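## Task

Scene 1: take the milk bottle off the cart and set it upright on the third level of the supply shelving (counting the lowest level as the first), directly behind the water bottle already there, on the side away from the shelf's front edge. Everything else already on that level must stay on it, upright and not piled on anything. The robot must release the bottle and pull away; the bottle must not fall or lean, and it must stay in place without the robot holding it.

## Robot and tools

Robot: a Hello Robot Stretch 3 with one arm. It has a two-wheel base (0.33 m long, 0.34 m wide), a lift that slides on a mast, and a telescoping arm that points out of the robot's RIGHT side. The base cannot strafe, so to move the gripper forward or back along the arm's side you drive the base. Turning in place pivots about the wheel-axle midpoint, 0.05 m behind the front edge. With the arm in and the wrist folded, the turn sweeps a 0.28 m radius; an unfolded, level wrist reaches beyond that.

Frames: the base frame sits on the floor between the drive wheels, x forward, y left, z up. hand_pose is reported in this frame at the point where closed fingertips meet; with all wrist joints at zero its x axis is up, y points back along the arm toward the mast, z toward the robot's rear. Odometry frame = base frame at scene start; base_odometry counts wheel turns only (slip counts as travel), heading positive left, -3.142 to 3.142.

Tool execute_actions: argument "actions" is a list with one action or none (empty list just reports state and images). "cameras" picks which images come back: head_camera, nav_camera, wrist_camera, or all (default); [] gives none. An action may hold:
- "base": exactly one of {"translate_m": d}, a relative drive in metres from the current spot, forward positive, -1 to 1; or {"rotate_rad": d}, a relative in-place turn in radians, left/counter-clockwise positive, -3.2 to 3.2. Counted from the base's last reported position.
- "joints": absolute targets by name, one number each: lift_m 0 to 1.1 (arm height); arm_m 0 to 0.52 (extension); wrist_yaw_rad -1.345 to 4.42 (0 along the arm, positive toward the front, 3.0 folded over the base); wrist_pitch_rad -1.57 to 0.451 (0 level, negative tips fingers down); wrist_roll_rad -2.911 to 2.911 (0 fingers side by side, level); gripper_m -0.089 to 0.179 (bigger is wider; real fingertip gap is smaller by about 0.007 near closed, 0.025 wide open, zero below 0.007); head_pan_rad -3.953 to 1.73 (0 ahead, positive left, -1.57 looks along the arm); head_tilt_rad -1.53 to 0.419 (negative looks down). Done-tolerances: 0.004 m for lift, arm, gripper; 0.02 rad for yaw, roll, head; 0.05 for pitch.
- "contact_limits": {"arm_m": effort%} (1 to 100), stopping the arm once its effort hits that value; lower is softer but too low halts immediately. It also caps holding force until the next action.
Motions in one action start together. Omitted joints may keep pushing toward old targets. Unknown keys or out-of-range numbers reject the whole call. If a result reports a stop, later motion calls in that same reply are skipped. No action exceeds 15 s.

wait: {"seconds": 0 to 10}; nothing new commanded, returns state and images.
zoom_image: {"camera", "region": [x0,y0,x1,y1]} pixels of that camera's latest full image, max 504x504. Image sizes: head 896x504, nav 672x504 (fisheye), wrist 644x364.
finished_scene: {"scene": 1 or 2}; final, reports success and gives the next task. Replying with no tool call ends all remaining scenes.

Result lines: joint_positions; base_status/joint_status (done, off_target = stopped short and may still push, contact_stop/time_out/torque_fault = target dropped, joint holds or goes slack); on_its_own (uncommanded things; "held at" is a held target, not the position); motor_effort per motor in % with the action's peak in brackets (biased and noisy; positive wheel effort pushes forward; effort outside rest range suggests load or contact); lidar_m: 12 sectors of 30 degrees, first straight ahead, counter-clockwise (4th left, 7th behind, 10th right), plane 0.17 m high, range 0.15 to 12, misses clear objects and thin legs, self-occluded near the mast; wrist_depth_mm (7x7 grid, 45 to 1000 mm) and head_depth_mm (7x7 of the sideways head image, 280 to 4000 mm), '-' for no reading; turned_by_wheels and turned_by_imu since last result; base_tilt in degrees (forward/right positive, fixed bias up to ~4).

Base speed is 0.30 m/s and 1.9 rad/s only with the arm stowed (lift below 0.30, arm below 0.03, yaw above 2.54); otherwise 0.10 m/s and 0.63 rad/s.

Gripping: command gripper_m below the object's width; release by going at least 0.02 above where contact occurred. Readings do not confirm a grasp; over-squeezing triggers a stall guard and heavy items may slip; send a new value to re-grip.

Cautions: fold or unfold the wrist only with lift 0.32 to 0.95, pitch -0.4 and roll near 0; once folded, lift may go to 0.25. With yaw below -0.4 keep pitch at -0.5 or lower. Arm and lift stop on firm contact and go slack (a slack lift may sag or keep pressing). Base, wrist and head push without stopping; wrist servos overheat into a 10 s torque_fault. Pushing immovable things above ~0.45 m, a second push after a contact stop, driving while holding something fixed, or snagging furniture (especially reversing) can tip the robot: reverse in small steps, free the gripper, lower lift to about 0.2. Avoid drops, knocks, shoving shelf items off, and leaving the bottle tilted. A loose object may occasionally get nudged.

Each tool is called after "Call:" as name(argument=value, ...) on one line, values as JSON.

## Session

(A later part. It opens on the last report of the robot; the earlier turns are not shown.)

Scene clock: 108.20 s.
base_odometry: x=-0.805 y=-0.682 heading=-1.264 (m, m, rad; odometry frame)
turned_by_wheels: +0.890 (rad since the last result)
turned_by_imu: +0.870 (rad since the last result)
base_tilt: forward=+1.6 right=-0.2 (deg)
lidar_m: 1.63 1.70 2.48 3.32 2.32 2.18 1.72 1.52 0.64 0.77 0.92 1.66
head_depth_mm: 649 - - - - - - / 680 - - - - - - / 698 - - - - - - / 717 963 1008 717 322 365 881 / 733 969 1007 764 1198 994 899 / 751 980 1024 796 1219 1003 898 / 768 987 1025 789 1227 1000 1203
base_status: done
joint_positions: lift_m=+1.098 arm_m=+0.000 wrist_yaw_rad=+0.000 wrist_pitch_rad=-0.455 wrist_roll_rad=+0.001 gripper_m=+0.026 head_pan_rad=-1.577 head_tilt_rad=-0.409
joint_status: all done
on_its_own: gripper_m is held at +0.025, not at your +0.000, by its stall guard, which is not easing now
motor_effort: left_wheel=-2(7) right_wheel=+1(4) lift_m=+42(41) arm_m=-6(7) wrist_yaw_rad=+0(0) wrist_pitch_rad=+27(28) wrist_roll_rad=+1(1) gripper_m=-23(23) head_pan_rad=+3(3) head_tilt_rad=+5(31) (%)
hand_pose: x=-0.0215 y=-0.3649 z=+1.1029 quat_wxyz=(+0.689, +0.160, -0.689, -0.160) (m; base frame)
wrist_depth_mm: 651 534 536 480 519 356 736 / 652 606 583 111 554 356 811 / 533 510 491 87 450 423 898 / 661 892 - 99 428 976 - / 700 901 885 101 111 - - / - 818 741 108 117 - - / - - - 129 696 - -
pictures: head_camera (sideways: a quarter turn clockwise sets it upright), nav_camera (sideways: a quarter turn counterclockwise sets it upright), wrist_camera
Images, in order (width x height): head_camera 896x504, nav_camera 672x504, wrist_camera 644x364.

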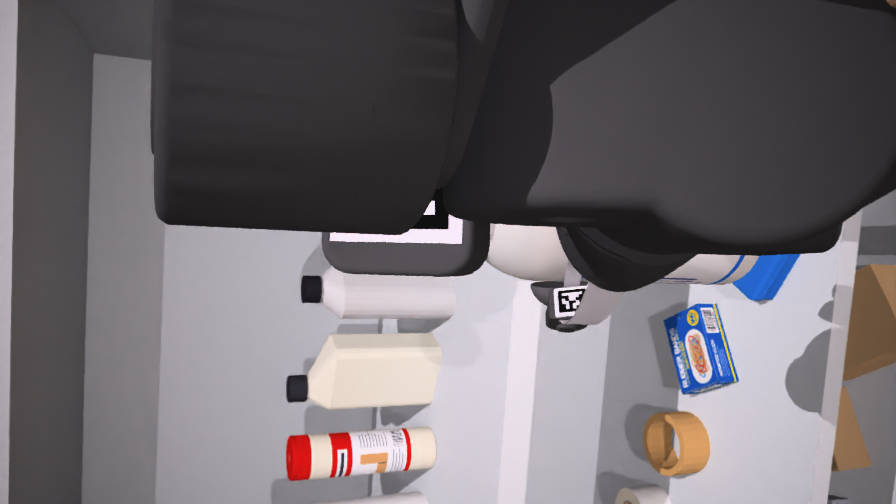

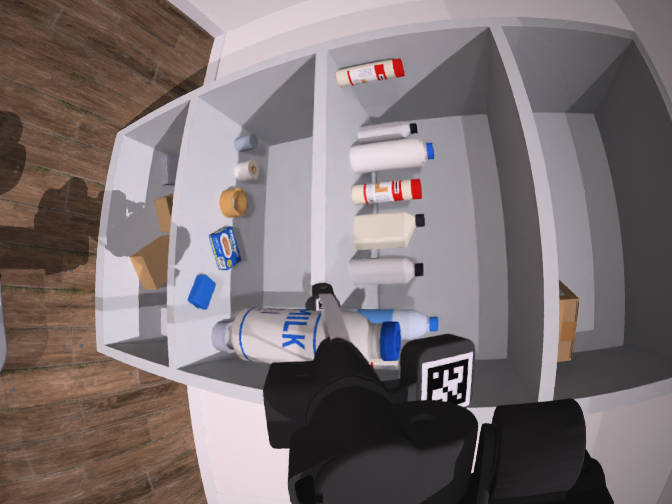

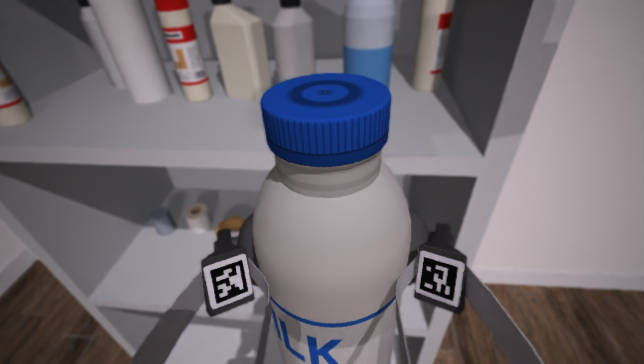

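Call:
execute_actions(actions=[{"base":{"rotate_rad":-0.1}}], cameras=[])

Call:
execute_actions(actions=[{"base":{"translate_m":0.5},"joints":{"arm_m":0.15}}])

Scene clock: 122.47 s.
base_odometry: x=-0.805 y=-0.682 heading=-1.364 (m, m, rad; odometry frame)
turned_by_wheels: -0.100 (rad since the last result)
turned_by_imu: -0.098 (rad since the last result)
base_tilt: forward=+1.6 right=-0.2 (deg)
lidar_m: 1.63 1.68 1.81 3.32 2.52 2.24 1.72 1.67 0.64 0.64 0.78 0.92
head_depth_mm: 509 - - - - - - / 620 - - - - - - / 698 - - - - - - / 716 953 643 673 321 365 894 / 734 950 1000 771 1186 1025 869 / 753 953 990 751 1185 972 876 / 768 953 992 788 1187 983 866
base_status: done
joint_positions: lift_m=+1.098 arm_m=+0.000 wrist_yaw_rad=+0.000 wrist_pitch_rad=-0.455 wrist_roll_rad=+0.001 gripper_m=+0.026 head_pan_rad=-1.577 head_tilt_rad=-0.409
joint_status: not commanded
on_its_own: gripper_m is held at +0.025, not at your +0.000, by its stall guard, which is not easing now
motor_effort: left_wheel=+2(2) right_wheel=-1(4) lift_m=+42(41) arm_m=-7(7) wrist_yaw_rad=+0(1) wrist_pitch_rad=+28(28) wrist_roll_rad=+1(1) gripper_m=-23(23) head_pan_rad=+4(4) head_tilt_rad=+5(5) (%)
hand_pose: x=-0.0215 y=-0.3649 z=+1.1029 quat_wxyz=(+0.689, +0.160, -0.689, -0.160) (m; base frame)
wrist_depth_mm: 505 512 515 388 502 790 792 / 634 563 533 110 444 846 893 / 532 512 499 87 426 966 958 / 691 964 454 99 440 - - / 764 912 869 101 111 - - / 755 810 747 108 117 - - / - 890 - 129 - - -
pictures: none
No camera images: the call's "cameras" was empty. Leave "cameras" out to get every camera's image.

Scene clock: 128.83 s.
base_odometry: x=-0.702 y=-1.171 heading=-1.364 (m, m, rad; odometry frame)
turned_by_wheels: +0.000 (rad since the last result)
turned_by_imu: +0.002 (rad since the last result)
base_tilt: forward=+1.6 right=-0.2 (deg)
lidar_m: 1.13 1.16 1.36 3.34 3.44 2.73 2.21 0.90 0.81 0.74 0.65 1.18
head_depth_mm: 576 - - 737 1195 1019 892 / 594 - - 730 1197 1001 888 / 697 930 - - 1198 1000 883 / 717 942 920 580 574 1021 880 / 733 952 999 808 1187 1006 876 / 670 817 702 683 815 926 849 / 531 545 583 630 686 1309 1352
base_status: done
joint_positions: lift_m=+1.098 arm_m=+0.150 wrist_yaw_rad=+0.000 wrist_pitch_rad=-0.455 wrist_roll_rad=+0.001 gripper_m=+0.026 head_pan_rad=-1.577 head_tilt_rad=-0.409
joint_status: all done
on_its_own: gripper_m is held at +0.025, not at your +0.000, by its stall guard, which is not easing now
motor_effort: left_wheel=+1(4) right_wheel=-1(4) lift_m=+42(42) arm_m=+5(6) wrist_yaw_rad=+0(0) wrist_pitch_rad=+27(28) wrist_roll_rad=+1(1) gripper_m=-23(24) head_pan_rad=+4(4) head_tilt_rad=+5(5) (%)
hand_pose: x=-0.0215 y=-0.5142 z=+1.1029 quat_wxyz=(+0.689, +0.160, -0.689, -0.160) (m; base frame)
wrist_depth_mm: 234 290 553 419 356 368 573 / 233 285 542 110 390 400 376 / 250 306 447 87 425 428 406 / 877 324 360 99 354 362 356 / - 326 322 101 111 313 308 / - 398 436 108 117 745 691 / - - 585 129 644 636 648
pictures: head_camera (sideways: a quarter turn clockwise sets it upright), nav_camera (sideways: a quarter turn counterclockwise sets it upright), wrist_camera
Images, in order (width x height): head_camera 896x504, nav_camera 672x504, wrist_camera 644x364.

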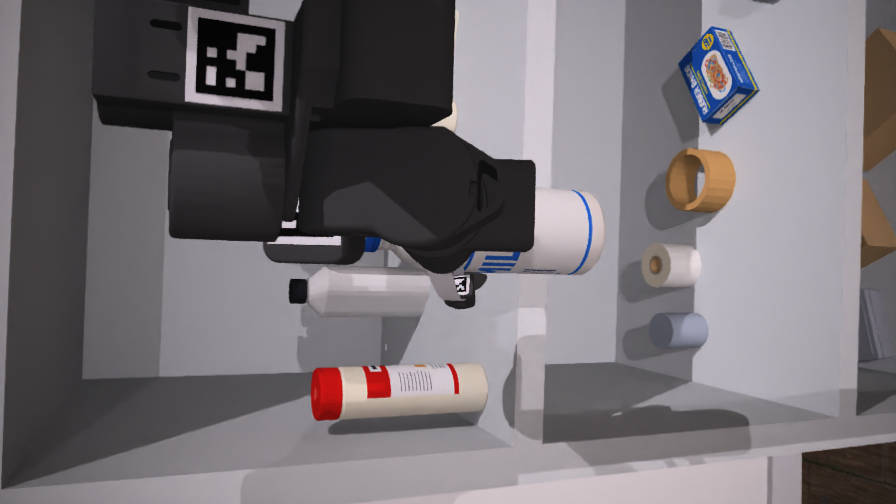

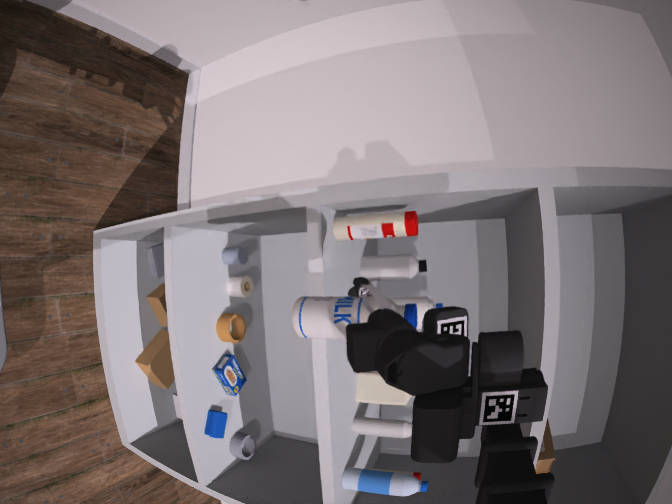

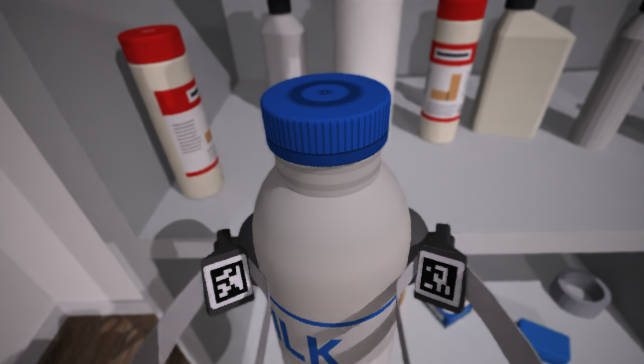

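Call:
execute_actions(actions=[{"base":{"translate_m":0.055},"joints":{"arm_m":0.36}}], cameras=["head_camera","wrist_camera"])

Scene clock: 136.20 s.
base_odometry: x=-0.691 y=-1.225 heading=-1.364 (m, m, rad; odometry frame)
turned_by_wheels: +0.000 (rad since the last result)
turned_by_imu: +0.000 (rad since the last result)
base_tilt: forward=+1.6 right=-0.2 (deg)
lidar_m: 1.08 1.11 1.33 2.69 3.43 2.77 2.27 0.94 0.83 0.63 0.64 1.13
head_depth_mm: 663 924 988 786 1192 990 889 / 681 950 779 781 1196 1018 889 / 699 - - 766 1199 1036 881 / 716 940 989 682 1194 1025 883 / 734 942 985 687 1122 992 873 / 545 570 587 627 677 751 858 / 904 980 1050 1144 1245 1363 1383
base_status: done
joint_positions: lift_m=+1.098 arm_m=+0.360 wrist_yaw_rad=+0.000 wrist_pitch_rad=-0.455 wrist_roll_rad=+0.001 gripper_m=+0.026 head_pan_rad=-1.577 head_tilt_rad=-0.409
joint_status: all done
on_its_own: gripper_m is held at +0.025, not at your +0.000, by its stall guard, which is not easing now
motor_effort: left_wheel=+2(5) right_wheel=-1(2) lift_m=+41(42) arm_m=+5(4) wrist_yaw_rad=-1(0) wrist_pitch_rad=+28(28) wrist_roll_rad=+1(1) gripper_m=-23(23) head_pan_rad=+5(3) head_tilt_rad=+5(5) (%)
hand_pose: x=-0.0215 y=-0.7242 z=+1.1029 quat_wxyz=(+0.689, +0.160, -0.689, -0.160) (m; base frame)
wrist_depth_mm: 178 244 407 407 399 162 394 / 177 243 440 111 196 168 428 / 126 240 403 87 201 187 207 / 106 240 369 99 216 218 222 / 108 133 308 101 111 278 257 / 116 135 253 108 117 256 252 / 162 142 228 129 221 225 221
pictures: head_camera (sideways: a quarter turn clockwise sets it upright), wrist_camera
Images, in order (width x height): head_camera 896x504, wrist_camera 644x364.

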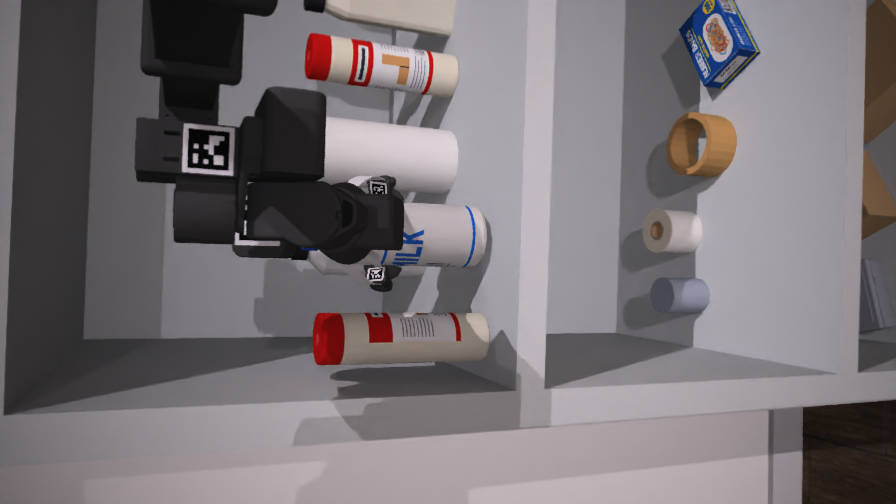

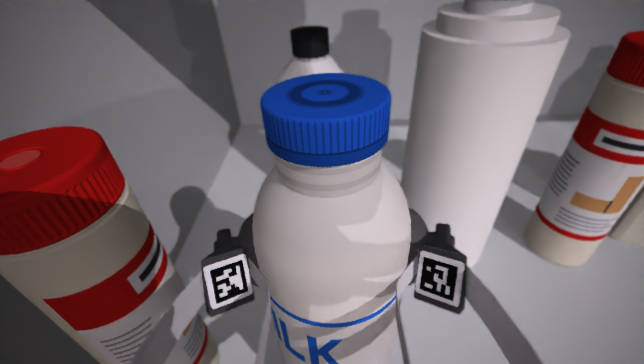

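Call:
execute_actions(actions=[{"base":{"translate_m":0.025},"joints":{"arm_m":0.45}}], cameras=["head_camera","wrist_camera"])

Call:
execute_actions(actions=[{"joints":{"lift_m":1.085}}], cameras=[])

Call:
execute_actions(actions=[{"joints":{"gripper_m":0.095}}], cameras=[])

Call:
execute_actions(actions=[{"joints":{"arm_m":0.15}}], cameras=["wrist_camera"])

Call:
execute_actions(actions=[{"base":{"translate_m":-0.57},"joints":{"lift_m":1.06,"gripper_m":0.11}}], cameras=["wrist_camera"])

Scene clock: 144.40 s.
base_odometry: x=-0.686 y=-1.250 heading=-1.364 (m, m, rad; odometry frame)
turned_by_wheels: +0.000 (rad since the last result)
turned_by_imu: +0.000 (rad since the last result)
base_tilt: forward=+1.6 right=-0.2 (deg)
lidar_m: 1.05 1.08 1.32 2.61 3.45 2.79 2.29 0.96 0.84 0.63 1.15 1.10
head_depth_mm: 665 - 987 785 1198 996 891 / 682 928 763 777 1195 1025 886 / 698 924 1011 777 1193 1027 886 / 718 942 1000 762 1198 1010 882 / 632 908 672 683 901 959 853 / 500 541 582 628 683 1333 1313 / 923 988 1057 1141 1242 1354 1381
base_status: done
joint_positions: lift_m=+1.098 arm_m=+0.450 wrist_yaw_rad=+0.000 wrist_pitch_rad=-0.455 wrist_roll_rad=+0.001 gripper_m=+0.026 head_pan_rad=-1.577 head_tilt_rad=-0.409
joint_status: all done
on_its_own: gripper_m is held at +0.025, not at your +0.000, by its stall guard, which is not easing now
motor_effort: left_wheel=+1(4) right_wheel=-1(5) lift_m=+41(41) arm_m=+4(5) wrist_yaw_rad=+0(1) wrist_pitch_rad=+28(28) wrist_roll_rad=+1(1) gripper_m=-23(23) head_pan_rad=+4(4) head_tilt_rad=+5(5) (%)
hand_pose: x=-0.0214 y=-0.8142 z=+1.1029 quat_wxyz=(+0.689, +0.160, -0.689, -0.160) (m; base frame)
wrist_depth_mm: 150 205 328 334 331 329 126 / 149 205 354 111 361 354 105 / 149 204 340 87 393 387 101 / 148 202 335 99 350 145 108 / 148 201 273 101 111 149 116 / 146 200 251 108 117 153 130 / 146 186 232 129 216 183 160
pictures: head_camera (sideways: a quarter turn clockwise sets it upright), wrist_camera
Images, in order (width x height): head_camera 896x504, wrist_camera 644x364.

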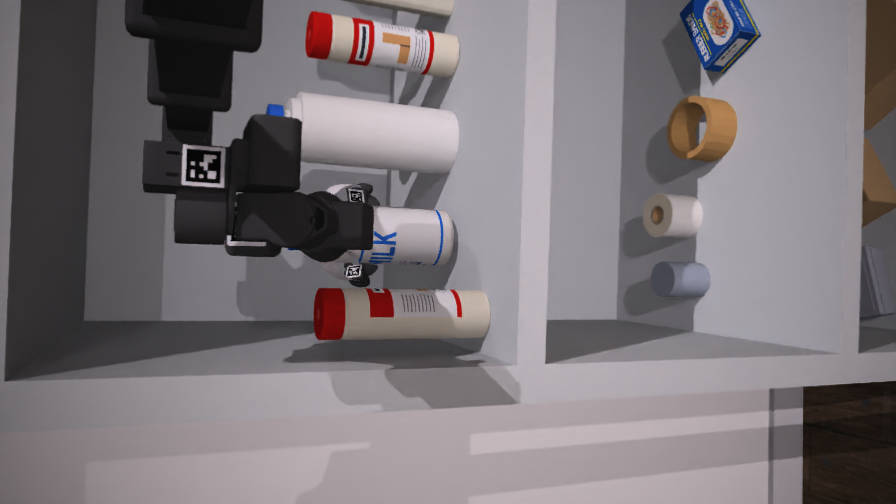

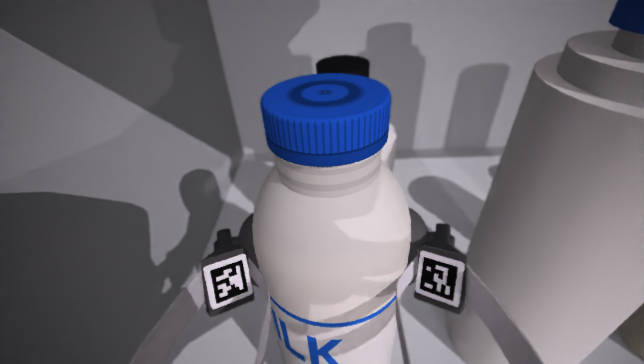

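Scene clock: 145.23 s.
base_odometry: x=-0.686 y=-1.250 heading=-1.364 (m, m, rad; odometry frame)
turned_by_wheels: +0.000 (rad since the last result)
turned_by_imu: +0.000 (rad since the last result)
base_tilt: forward=+1.6 right=-0.2 (deg)
lidar_m: 1.05 1.08 1.32 2.61 3.43 2.78 2.29 0.96 0.84 0.62 1.15 1.10
head_depth_mm: 660 928 1001 786 1193 994 891 / 679 932 876 778 1195 1020 887 / 698 930 1020 777 1195 1024 885 / 715 942 1005 762 1193 1012 883 / 631 910 672 683 897 959 852 / 500 541 581 629 685 1324 1311 / 923 988 1060 1141 1241 1355 1383
base_status: not commanded
joint_positions: lift_m=+1.086 arm_m=+0.450 wrist_yaw_rad=+0.000 wrist_pitch_rad=-0.433 wrist_roll_rad=+0.001 gripper_m=+0.026 head_pan_rad=-1.577 head_tilt_rad=-0.409
joint_status: all done
on_its_own: gripper_m is held at +0.025, not at your +0.000, by its stall guard, which is not easing now
motor_effort: left_wheel=+1(1) right_wheel=-1(1) lift_m=+16(37) arm_m=+4(5) wrist_yaw_rad=+1(1) wrist_pitch_rad=+16(28) wrist_roll_rad=+1(1) gripper_m=-23(23) head_pan_rad=+2(3) head_tilt_rad=+5(5) (%)
hand_pose: x=-0.0214 y=-0.8171 z=+1.0949 quat_wxyz=(+0.691, +0.152, -0.690, -0.152) (m; base frame)
wrist_depth_mm: 150 206 329 330 329 327 115 / 149 205 353 109 355 354 99 / 148 203 337 87 391 380 101 / 148 202 334 99 344 146 107 / 147 200 272 101 111 148 114 / 146 198 247 108 117 150 126 / 146 186 226 129 214 179 149
pictures: none
No camera images: the call's "cameras" was empty. Leave "cameras" out to get every camera's image.

Scene clock: 146.40 s.
base_odometry: x=-0.686 y=-1.250 heading=-1.364 (m, m, rad; odometry frame)
turned_by_wheels: +0.000 (rad since the last result)
turned_by_imu: +0.000 (rad since the last result)
base_tilt: forward=+1.5 right=-0.2 (deg)
lidar_m: 1.05 1.08 1.31 2.60 3.45 2.79 2.30 0.96 0.83 0.62 1.15 1.10
head_depth_mm: 662 928 1002 784 1194 997 889 / 680 930 877 780 1197 1022 889 / 696 930 900 781 1198 1034 882 / 714 939 1007 763 1195 1009 879 / 630 909 672 682 898 963 852 / 500 540 582 628 685 1327 1307 / 924 988 1061 1144 1243 1354 1383
base_status: not commanded
joint_positions: lift_m=+1.086 arm_m=+0.450 wrist_yaw_rad=+0.000 wrist_pitch_rad=-0.419 wrist_roll_rad=+0.001 gripper_m=+0.095 head_pan_rad=-1.577 head_tilt_rad=-0.409
joint_status: all done
motor_effort: left_wheel=+1(1) right_wheel=-1(1) lift_m=+15(16) arm_m=+4(4) wrist_yaw_rad=+1(1) wrist_pitch_rad=+10(17) wrist_roll_rad=+1(1) gripper_m=+1(96) head_pan_rad=+4(3) head_tilt_rad=+5(5) (%)
hand_pose: x=-0.0214 y=-0.8189 z=+1.0979 quat_wxyz=(+0.692, +0.147, -0.691, -0.147) (m; base frame)
wrist_depth_mm: 150 205 327 328 328 326 120 / 149 204 351 170 359 351 101 / 149 203 338 92 389 378 101 / 148 202 334 103 356 146 106 / 147 200 272 105 116 146 113 / 147 187 250 112 135 144 125 / 145 186 230 134 217 178 142
pictures: none
No camera images: the call's "cameras" was empty. Leave "cameras" out to get every camera's image.

Scene clock: 149.83 s.
base_odometry: x=-0.686 y=-1.250 heading=-1.364 (m, m, rad; odometry frame)
turned_by_wheels: +0.000 (rad since the last result)
turned_by_imu: +0.000 (rad since the last result)
base_tilt: forward=+1.6 right=-0.2 (deg)
lidar_m: 1.05 1.08 1.31 2.61 3.44 2.78 2.30 0.96 0.84 0.63 1.15 1.10
head_depth_mm: 663 - - - 1201 995 890 / 679 - - - 1198 1046 889 / 697 931 - - 1205 1026 883 / 712 939 1022 817 1200 1006 880 / 629 911 787 639 900 960 853 / 501 542 581 629 685 1323 1318 / 928 987 1064 1144 1240 1354 1386
base_status: not commanded
joint_positions: lift_m=+1.086 arm_m=+0.150 wrist_yaw_rad=-0.001 wrist_pitch_rad=-0.416 wrist_roll_rad=+0.001 gripper_m=+0.095 head_pan_rad=-1.577 head_tilt_rad=-0.408
joint_status: all done
motor_effort: left_wheel=+1(1) right_wheel=+0(1) lift_m=+16(16) arm_m=-7(8) wrist_yaw_rad=+1(1) wrist_pitch_rad=+8(10) wrist_roll_rad=+1(1) gripper_m=+1(1) head_pan_rad=+3(4) head_tilt_rad=+5(5) (%)
hand_pose: x=-0.0217 y=-0.5200 z=+1.0986 quat_wxyz=(+0.692, +0.146, -0.692, -0.147) (m; base frame)
wrist_depth_mm: 625 204 384 573 349 353 369 / 702 217 237 380 379 400 383 / 776 247 262 450 429 430 417 / 850 818 290 387 378 368 357 / 966 962 312 315 310 305 302 / - - 473 737 747 781 727 / - - 547 691 666 655 646
pictures: wrist_camera
Images, in order (width x height): wrist_camera 644x364.

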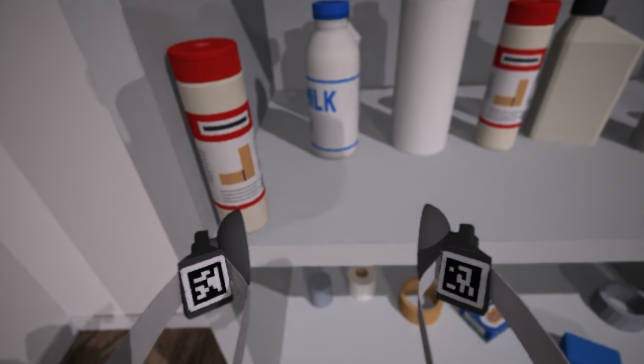

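Scene clock: 156.50 s.
base_odometry: x=-0.803 y=-0.692 heading=-1.364 (m, m, rad; odometry frame)
turned_by_wheels: +0.000 (rad since the last result)
turned_by_imu: -0.002 (rad since the last result)
base_tilt: forward=+1.6 right=-0.2 (deg)
lidar_m: 1.62 1.67 1.80 3.31 2.55 2.25 1.73 1.67 0.65 0.64 0.80 0.92
head_depth_mm: 511 538 - - 1307 1409 1417 / 658 777 - - 706 765 851 / 695 956 - - 1109 975 884 / 714 957 994 675 1201 1028 882 / 731 955 1001 773 1191 1028 865 / 747 951 1002 763 1190 972 876 / 763 954 992 790 1188 987 867
base_status: done
joint_positions: lift_m=+1.061 arm_m=+0.150 wrist_yaw_rad=-0.001 wrist_pitch_rad=-0.416 wrist_roll_rad=+0.001 gripper_m=+0.110 head_pan_rad=-1.577 head_tilt_rad=-0.408
joint_status: all done
motor_effort: left_wheel=+2(3) right_wheel=-1(4) lift_m=+15(15) arm_m=-7(7) wrist_yaw_rad=+0(1) wrist_pitch_rad=+8(8) wrist_roll_rad=+1(1) gripper_m=+1(73) head_pan_rad=+3(4) head_tilt_rad=+5(5) (%)
hand_pose: x=-0.0217 y=-0.5200 z=+1.0737 quat_wxyz=(+0.692, +0.146, -0.692, -0.147) (m; base frame)
wrist_depth_mm: 368 387 579 244 406 253 195 / 401 408 374 268 431 255 218 / 436 438 415 298 416 257 774 / 368 364 353 323 334 271 880 / 317 316 307 301 298 294 - / 727 758 741 760 670 - - / 679 675 666 658 596 - -
pictures: wrist_camera
Images, in order (width x height): wrist_camera 644x364.

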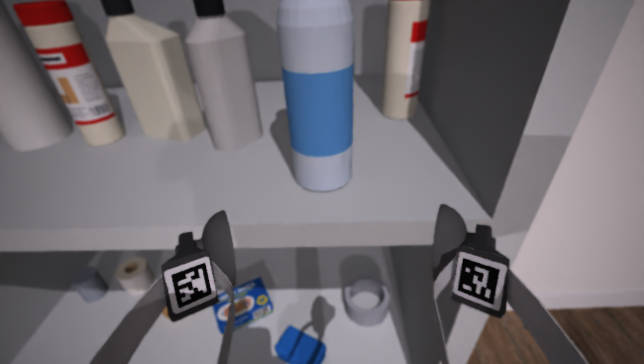

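Call:
execute_actions(actions=[{"base":{"translate_m":0.012},"joints":{"arm_m":0.345}}], cameras=[])

Call:
execute_actions(actions=[{"joints":{"gripper_m":0.0}}], cameras=["wrist_camera"])

Call:
execute_actions(actions=[{"joints":{"lift_m":1.085}}], cameras=[])

Call:
execute_actions(actions=[{"base":{"translate_m":0.5}}], cameras=["wrist_camera","head_camera"])

Scene clock: 166.73 s.
base_odometry: x=-0.800 y=-0.704 heading=-1.363 (m, m, rad; odometry frame)
turned_by_wheels: +0.000 (rad since the last result)
turned_by_imu: +0.000 (rad since the last result)
base_tilt: forward=+1.6 right=-0.2 (deg)
lidar_m: 1.61 1.66 1.78 3.32 2.56 2.26 1.74 1.67 0.65 0.67 0.83 0.91
head_depth_mm: 525 554 592 634 1273 1411 1417 / 680 827 735 728 697 767 853 / 698 943 - 772 1186 1017 883 / 714 952 1017 685 1200 1029 878 / 731 953 995 756 1191 1032 872 / 750 952 991 779 1182 968 872 / 766 951 996 787 1185 987 867
base_status: done
joint_positions: lift_m=+1.061 arm_m=+0.345 wrist_yaw_rad=-0.001 wrist_pitch_rad=-0.416 wrist_roll_rad=+0.001 gripper_m=+0.110 head_pan_rad=-1.577 head_tilt_rad=-0.408
joint_status: all done
motor_effort: left_wheel=+2(6) right_wheel=-1(2) lift_m=+15(14) arm_m=+5(5) wrist_yaw_rad=+1(1) wrist_pitch_rad=+8(8) wrist_roll_rad=+1(1) gripper_m=+0(1) head_pan_rad=+3(4) head_tilt_rad=+5(5) (%)
hand_pose: x=-0.0217 y=-0.7143 z=+1.0737 quat_wxyz=(+0.692, +0.146, -0.692, -0.147) (m; base frame)
wrist_depth_mm: 428 418 424 72 241 222 178 / 228 183 88 73 85 238 179 / 224 190 91 76 87 258 179 / 257 212 229 83 105 277 180 / 285 271 240 95 110 257 182 / 246 244 230 110 217 229 182 / 211 207 204 133 193 195 174
pictures: none
No camera images: the call's "cameras" was empty. Leave "cameras" out to get every camera's image.

Scene clock: 168.33 s.
base_odometry: x=-0.800 y=-0.704 heading=-1.363 (m, m, rad; odometry frame)
turned_by_wheels: +0.000 (rad since the last result)
turned_by_imu: +0.000 (rad since the last result)
base_tilt: forward=+1.6 right=-0.2 (deg)
lidar_m: 1.61 1.65 1.78 3.30 2.56 2.26 1.74 1.67 0.64 0.68 0.84 0.91
head_depth_mm: 527 554 592 633 1268 1410 1420 / 680 829 735 729 699 768 852 / 697 946 - 772 1182 1013 887 / 715 954 1016 680 1199 1031 881 / 734 955 994 758 1193 1023 875 / 748 952 989 780 1188 972 869 / 767 953 990 785 1186 983 868
base_status: not commanded
joint_positions: lift_m=+1.061 arm_m=+0.345 wrist_yaw_rad=+0.001 wrist_pitch_rad=-0.420 wrist_roll_rad=+0.001 gripper_m=+0.002 head_pan_rad=-1.577 head_tilt_rad=-0.408
joint_status: all done
motor_effort: left_wheel=+2(2) right_wheel=-2(2) lift_m=+16(15) arm_m=+4(4) wrist_yaw_rad=+0(2) wrist_pitch_rad=+10(11) wrist_roll_rad=+1(1) gripper_m=-36(98) head_pan_rad=+3(3) head_tilt_rad=+5(5) (%)
hand_pose: x=-0.0214 y=-0.7138 z=+1.0727 quat_wxyz=(+0.692, +0.148, -0.691, -0.148) (m; base frame)
wrist_depth_mm: 430 416 416 69 227 222 178 / 226 182 84 70 79 239 178 / 226 190 87 73 81 258 180 / 260 215 228 78 93 279 181 / 284 267 244 90 100 258 181 / 244 241 223 105 115 226 182 / 209 208 204 127 192 196 183
pictures: wrist_camera
Images, in order (width x height): wrist_camera 644x364.

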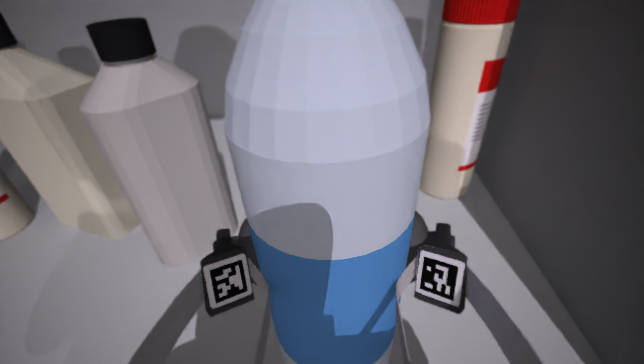

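Scene clock: 169.33 s.
base_odometry: x=-0.800 y=-0.704 heading=-1.363 (m, m, rad; odometry frame)
turned_by_wheels: +0.000 (rad since the last result)
turned_by_imu: +0.000 (rad since the last result)
base_tilt: forward=+1.6 right=-0.2 (deg)
lidar_m: 1.61 1.66 1.78 3.31 2.56 2.26 1.74 1.67 0.65 0.67 0.83 0.91
head_depth_mm: 527 556 584 633 1271 1409 1421 / 681 823 740 728 696 769 853 / 697 935 - 769 1190 1013 882 / 716 943 1013 677 1196 1033 877 / 733 950 990 757 1187 1029 873 / 752 952 996 778 1187 968 872 / 767 950 988 786 1189 985 865
base_status: not commanded
joint_positions: lift_m=+1.084 arm_m=+0.345 wrist_yaw_rad=+0.001 wrist_pitch_rad=-0.453 wrist_roll_rad=+0.001 gripper_m=+0.006 head_pan_rad=-1.577 head_tilt_rad=-0.408
joint_status: all done
motor_effort: left_wheel=+2(2) right_wheel=-2(2) lift_m=+41(43) arm_m=+4(4) wrist_yaw_rad=-1(0) wrist_pitch_rad=+27(29) wrist_roll_rad=+1(1) gripper_m=-34(36) head_pan_rad=+4(4) head_tilt_rad=+5(5) (%)
hand_pose: x=-0.0214 y=-0.7096 z=+1.0892 quat_wxyz=(+0.689, +0.159, -0.689, -0.159) (m; base frame)
wrist_depth_mm: 438 426 428 70 232 222 178 / 241 191 86 71 80 241 179 / 231 195 89 74 83 260 180 / 272 221 233 80 94 279 181 / 300 284 250 91 101 266 181 / 261 257 240 105 116 240 182 / 226 224 219 126 208 212 184
pictures: none
No camera images: the call's "cameras" was empty. Leave "cameras" out to get every camera's image.

Scene clock: 175.70 s.
base_odometry: x=-0.697 y=-1.193 heading=-1.363 (m, m, rad; odometry frame)
turned_by_wheels: +0.000 (rad since the last result)
turned_by_imu: +0.000 (rad since the last result)
base_tilt: forward=+1.6 right=-0.2 (deg)
lidar_m: 1.11 1.14 1.35 3.33 3.44 2.75 2.24 0.92 0.81 0.65 0.64 1.16
head_depth_mm: 661 932 791 792 1200 995 890 / 681 931 991 778 1196 1005 888 / 697 932 - 770 1192 1004 883 / 716 939 743 677 1199 1027 882 / 735 950 997 769 1193 1004 876 / 638 725 671 640 720 821 837 / 501 533 575 635 1211 1336 1386
base_status: done
joint_positions: lift_m=+1.084 arm_m=+0.345 wrist_yaw_rad=+0.001 wrist_pitch_rad=-0.453 wrist_roll_rad=+0.001 gripper_m=+0.027 head_pan_rad=-1.577 head_tilt_rad=-0.408
joint_status: not commanded
on_its_own: gripper_m is held at +0.025, not at your +0.000, by its stall guard, which is not easing now
motor_effort: left_wheel=+1(5) right_wheel=-1(3) lift_m=+42(41) arm_m=+4(4) wrist_yaw_rad=+0(0) wrist_pitch_rad=+27(27) wrist_roll_rad=+1(1) gripper_m=-24(34) head_pan_rad=+3(4) head_tilt_rad=+5(5) (%)
hand_pose: x=-0.0214 y=-0.7095 z=+1.0892 quat_wxyz=(+0.689, +0.159, -0.689, -0.159) (m; base frame)
wrist_depth_mm: 212 299 173 70 163 406 180 / 212 295 86 71 80 446 189 / 210 294 89 74 83 387 213 / 209 293 223 80 95 261 260 / 209 285 279 91 101 271 275 / 208 255 238 105 115 242 239 / 157 224 220 126 207 211 208
pictures: head_camera (sideways: a quarter turn clockwise sets it upright), wrist_camera
Images, in order (width x height): head_camera 896x504, wrist_camera 644x364.

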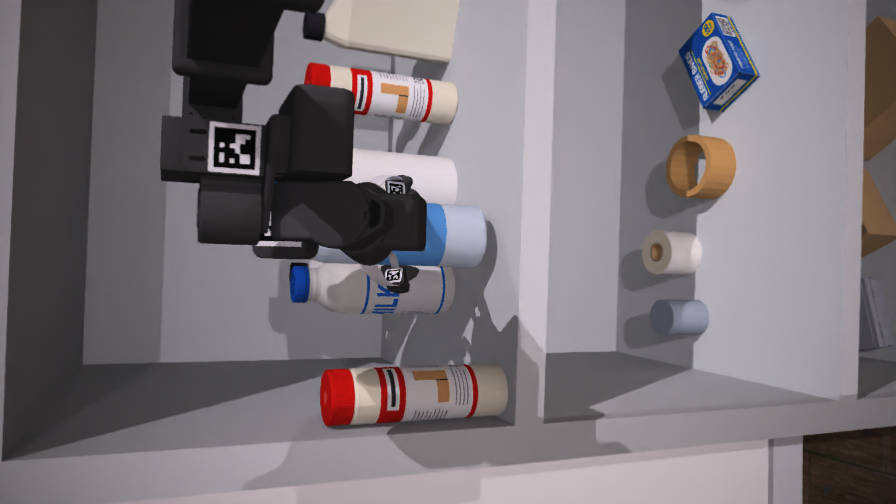

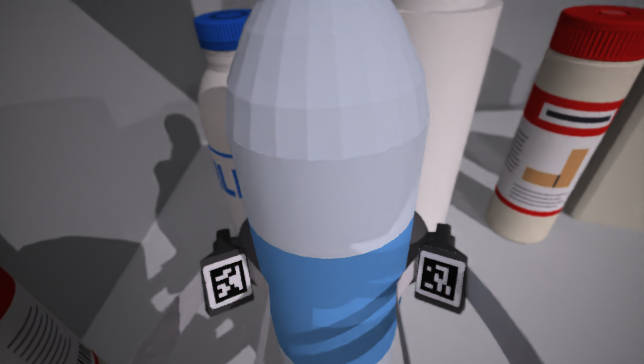

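Call:
execute_actions(actions=[{"base":{"translate_m":0.053}}], cameras=[])

Call:
execute_actions(actions=[{"joints":{"lift_m":1.062}}], cameras=[])

Call:
execute_actions(actions=[{"joints":{"gripper_m":0.088}}], cameras=[])

Call:
execute_actions(actions=[{"joints":{"arm_m":0.1}}], cameras=["wrist_camera"])

Call:
finished_scene(scene=1)

Scene clock: 182.47 s.
base_odometry: x=-0.686 y=-1.245 heading=-1.363 (m, m, rad; odometry frame)
turned_by_wheels: +0.000 (rad since the last result)
turned_by_imu: +0.000 (rad since the last result)
base_tilt: forward=+1.6 right=-0.2 (deg)
lidar_m: 1.06 1.09 1.32 2.61 3.42 2.78 2.28 0.95 0.83 0.63 1.15 1.11
head_depth_mm: 662 933 796 784 1194 993 893 / 680 933 991 781 1190 1037 887 / 699 930 - 768 1194 1032 883 / 716 939 998 675 1198 1012 880 / 667 932 986 651 955 993 874 / 503 534 582 628 688 751 1315 / 920 988 1058 1146 1244 1359 1379
base_status: done
joint_positions: lift_m=+1.084 arm_m=+0.345 wrist_yaw_rad=+0.001 wrist_pitch_rad=-0.453 wrist_roll_rad=+0.001 gripper_m=+0.027 head_pan_rad=-1.577 head_tilt_rad=-0.408
joint_status: not commanded
on_its_own: gripper_m is held at +0.025, not at your +0.000, by its stall guard, which is not easing now
motor_effort: left_wheel=+2(5) right_wheel=-1(3) lift_m=+41(42) arm_m=+4(4) wrist_yaw_rad=+0(0) wrist_pitch_rad=+26(27) wrist_roll_rad=+1(1) gripper_m=-23(23) head_pan_rad=+4(5) head_tilt_rad=+5(5) (%)
hand_pose: x=-0.0214 y=-0.7095 z=+1.0892 quat_wxyz=(+0.689, +0.159, -0.689, -0.159) (m; base frame)
wrist_depth_mm: 157 215 323 70 193 169 403 / 156 214 86 71 80 183 217 / 155 212 89 74 82 202 228 / 159 212 287 80 95 232 242 / 100 208 283 91 101 266 266 / 97 195 240 105 116 242 237 / 100 117 221 126 208 211 207
pictures: none
No camera images: the call's "cameras" was empty. Leave "cameras" out to get every camera's image.

Scene clock: 183.43 s.
base_odometry: x=-0.686 y=-1.245 heading=-1.363 (m, m, rad; odometry frame)
turned_by_wheels: +0.000 (rad since the last result)
turned_by_imu: +0.000 (rad since the last result)
base_tilt: forward=+1.6 right=-0.2 (deg)
lidar_m: 1.06 1.09 1.32 2.60 3.44 2.79 2.29 0.95 0.84 0.63 1.15 1.11
head_depth_mm: 660 938 758 785 1197 997 892 / 679 941 1008 779 1198 1041 889 / 696 941 - 770 1191 1033 884 / 715 949 997 682 1201 1012 881 / 669 931 988 652 954 996 875 / 504 534 582 630 689 762 1312 / 921 982 1057 1141 1240 1353 1384
base_status: not commanded
joint_positions: lift_m=+1.063 arm_m=+0.345 wrist_yaw_rad=+0.001 wrist_pitch_rad=-0.428 wrist_roll_rad=+0.001 gripper_m=+0.027 head_pan_rad=-1.577 head_tilt_rad=-0.408
joint_status: all done
on_its_own: gripper_m is held at +0.025, not at your +0.000, by its stall guard, which is not easing now
motor_effort: left_wheel=+1(1) right_wheel=-1(1) lift_m=+15(37) arm_m=+3(4) wrist_yaw_rad=+0(0) wrist_pitch_rad=+14(28) wrist_roll_rad=+1(1) gripper_m=-24(23) head_pan_rad=+3(4) head_tilt_rad=+5(5) (%)
hand_pose: x=-0.0214 y=-0.7127 z=+1.0729 quat_wxyz=(+0.691, +0.151, -0.691, -0.151) (m; base frame)
wrist_depth_mm: 157 215 295 69 191 167 399 / 156 213 85 70 79 180 217 / 155 212 88 73 82 200 229 / 158 210 287 79 94 225 237 / 101 208 272 91 101 255 251 / 97 208 224 105 116 226 222 / 99 117 205 126 193 196 193
pictures: none
No camera images: the call's "cameras" was empty. Leave "cameras" out to get every camera's image.

Scene clock: 184.67 s.
base_odometry: x=-0.686 y=-1.245 heading=-1.363 (m, m, rad; odometry frame)
turned_by_wheels: +0.000 (rad since the last result)
turned_by_imu: +0.000 (rad since the last result)
base_tilt: forward=+1.6 right=-0.2 (deg)
lidar_m: 1.06 1.09 1.32 2.61 3.44 2.78 2.29 0.95 0.83 0.63 1.15 1.11
head_depth_mm: 662 938 759 784 1197 995 890 / 679 939 1008 779 1193 1038 889 / 696 937 - 770 1199 1027 882 / 714 951 999 679 1196 1013 881 / 670 929 988 648 957 990 877 / 504 535 580 628 689 759 1316 / 922 988 1055 1146 1238 1361 1383
base_status: not commanded
joint_positions: lift_m=+1.063 arm_m=+0.345 wrist_yaw_rad=+0.001 wrist_pitch_rad=-0.419 wrist_roll_rad=+0.001 gripper_m=+0.088 head_pan_rad=-1.577 head_tilt_rad=-0.408
joint_status: all done
motor_effort: left_wheel=+2(1) right_wheel=-1(1) lift_m=+15(15) arm_m=+3(4) wrist_yaw_rad=+0(1) wrist_pitch_rad=+9(14) wrist_roll_rad=+1(1) gripper_m=+1(93) head_pan_rad=+4(4) head_tilt_rad=+5(5) (%)
hand_pose: x=-0.0214 y=-0.7139 z=+1.0750 quat_wxyz=(+0.692, +0.148, -0.691, -0.147) (m; base frame)
wrist_depth_mm: 157 215 324 73 193 166 399 / 156 214 289 73 84 181 220 / 155 212 94 76 85 199 230 / 157 210 287 82 98 223 236 / 103 209 268 93 101 253 253 / 97 201 225 107 120 231 225 / 99 117 206 126 194 199 195
pictures: none
No camera images: the call's "cameras" was empty. Leave "cameras" out to get every camera's image.

Scene clock: 187.70 s.
base_odometry: x=-0.686 y=-1.245 heading=-1.363 (m, m, rad; odometry frame)
turned_by_wheels: +0.000 (rad since the last result)
turned_by_imu: +0.000 (rad since the last result)
base_tilt: forward=+1.6 right=-0.2 (deg)
lidar_m: 1.05 1.09 1.32 2.61 3.43 2.79 2.29 0.95 0.83 0.63 1.15 1.11
head_depth_mm: 661 942 - - - 997 893 / 679 943 - - - 1039 889 / 695 950 993 - - 1002 884 / 713 951 989 701 1200 1001 881 / 670 932 993 649 1068 995 876 / 504 535 581 628 688 760 1315 / 924 986 1058 1144 1242 1364 1382
base_status: not commanded
joint_positions: lift_m=+1.063 arm_m=+0.100 wrist_yaw_rad=+0.001 wrist_pitch_rad=-0.418 wrist_roll_rad=+0.001 gripper_m=+0.088 head_pan_rad=-1.577 head_tilt_rad=-0.408
joint_status: all done
motor_effort: left_wheel=+2(1) right_wheel=-1(1) lift_m=+15(15) arm_m=-7(7) wrist_yaw_rad=+0(1) wrist_pitch_rad=+9(10) wrist_roll_rad=+1(1) gripper_m=+1(1) head_pan_rad=+4(3) head_tilt_rad=+5(5) (%)
hand_pose: x=-0.0214 y=-0.4697 z=+1.0751 quat_wxyz=(+0.692, +0.147, -0.692, -0.147) (m; base frame)
wrist_depth_mm: 677 244 263 285 395 411 402 / 739 272 287 315 431 432 433 / 831 819 312 350 436 424 411 / 913 917 338 347 335 332 327 / - - 501 845 848 877 798 / - - 492 734 723 725 706 / - - - 663 637 637 614
pictures: wrist_camera
Images, in order (width x height): wrist_camera 644x364.

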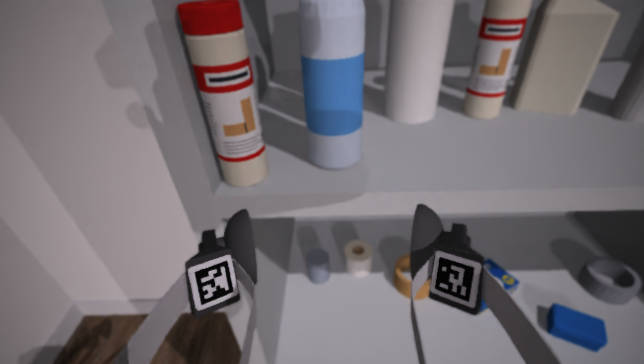

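The scene is finished: the task was done.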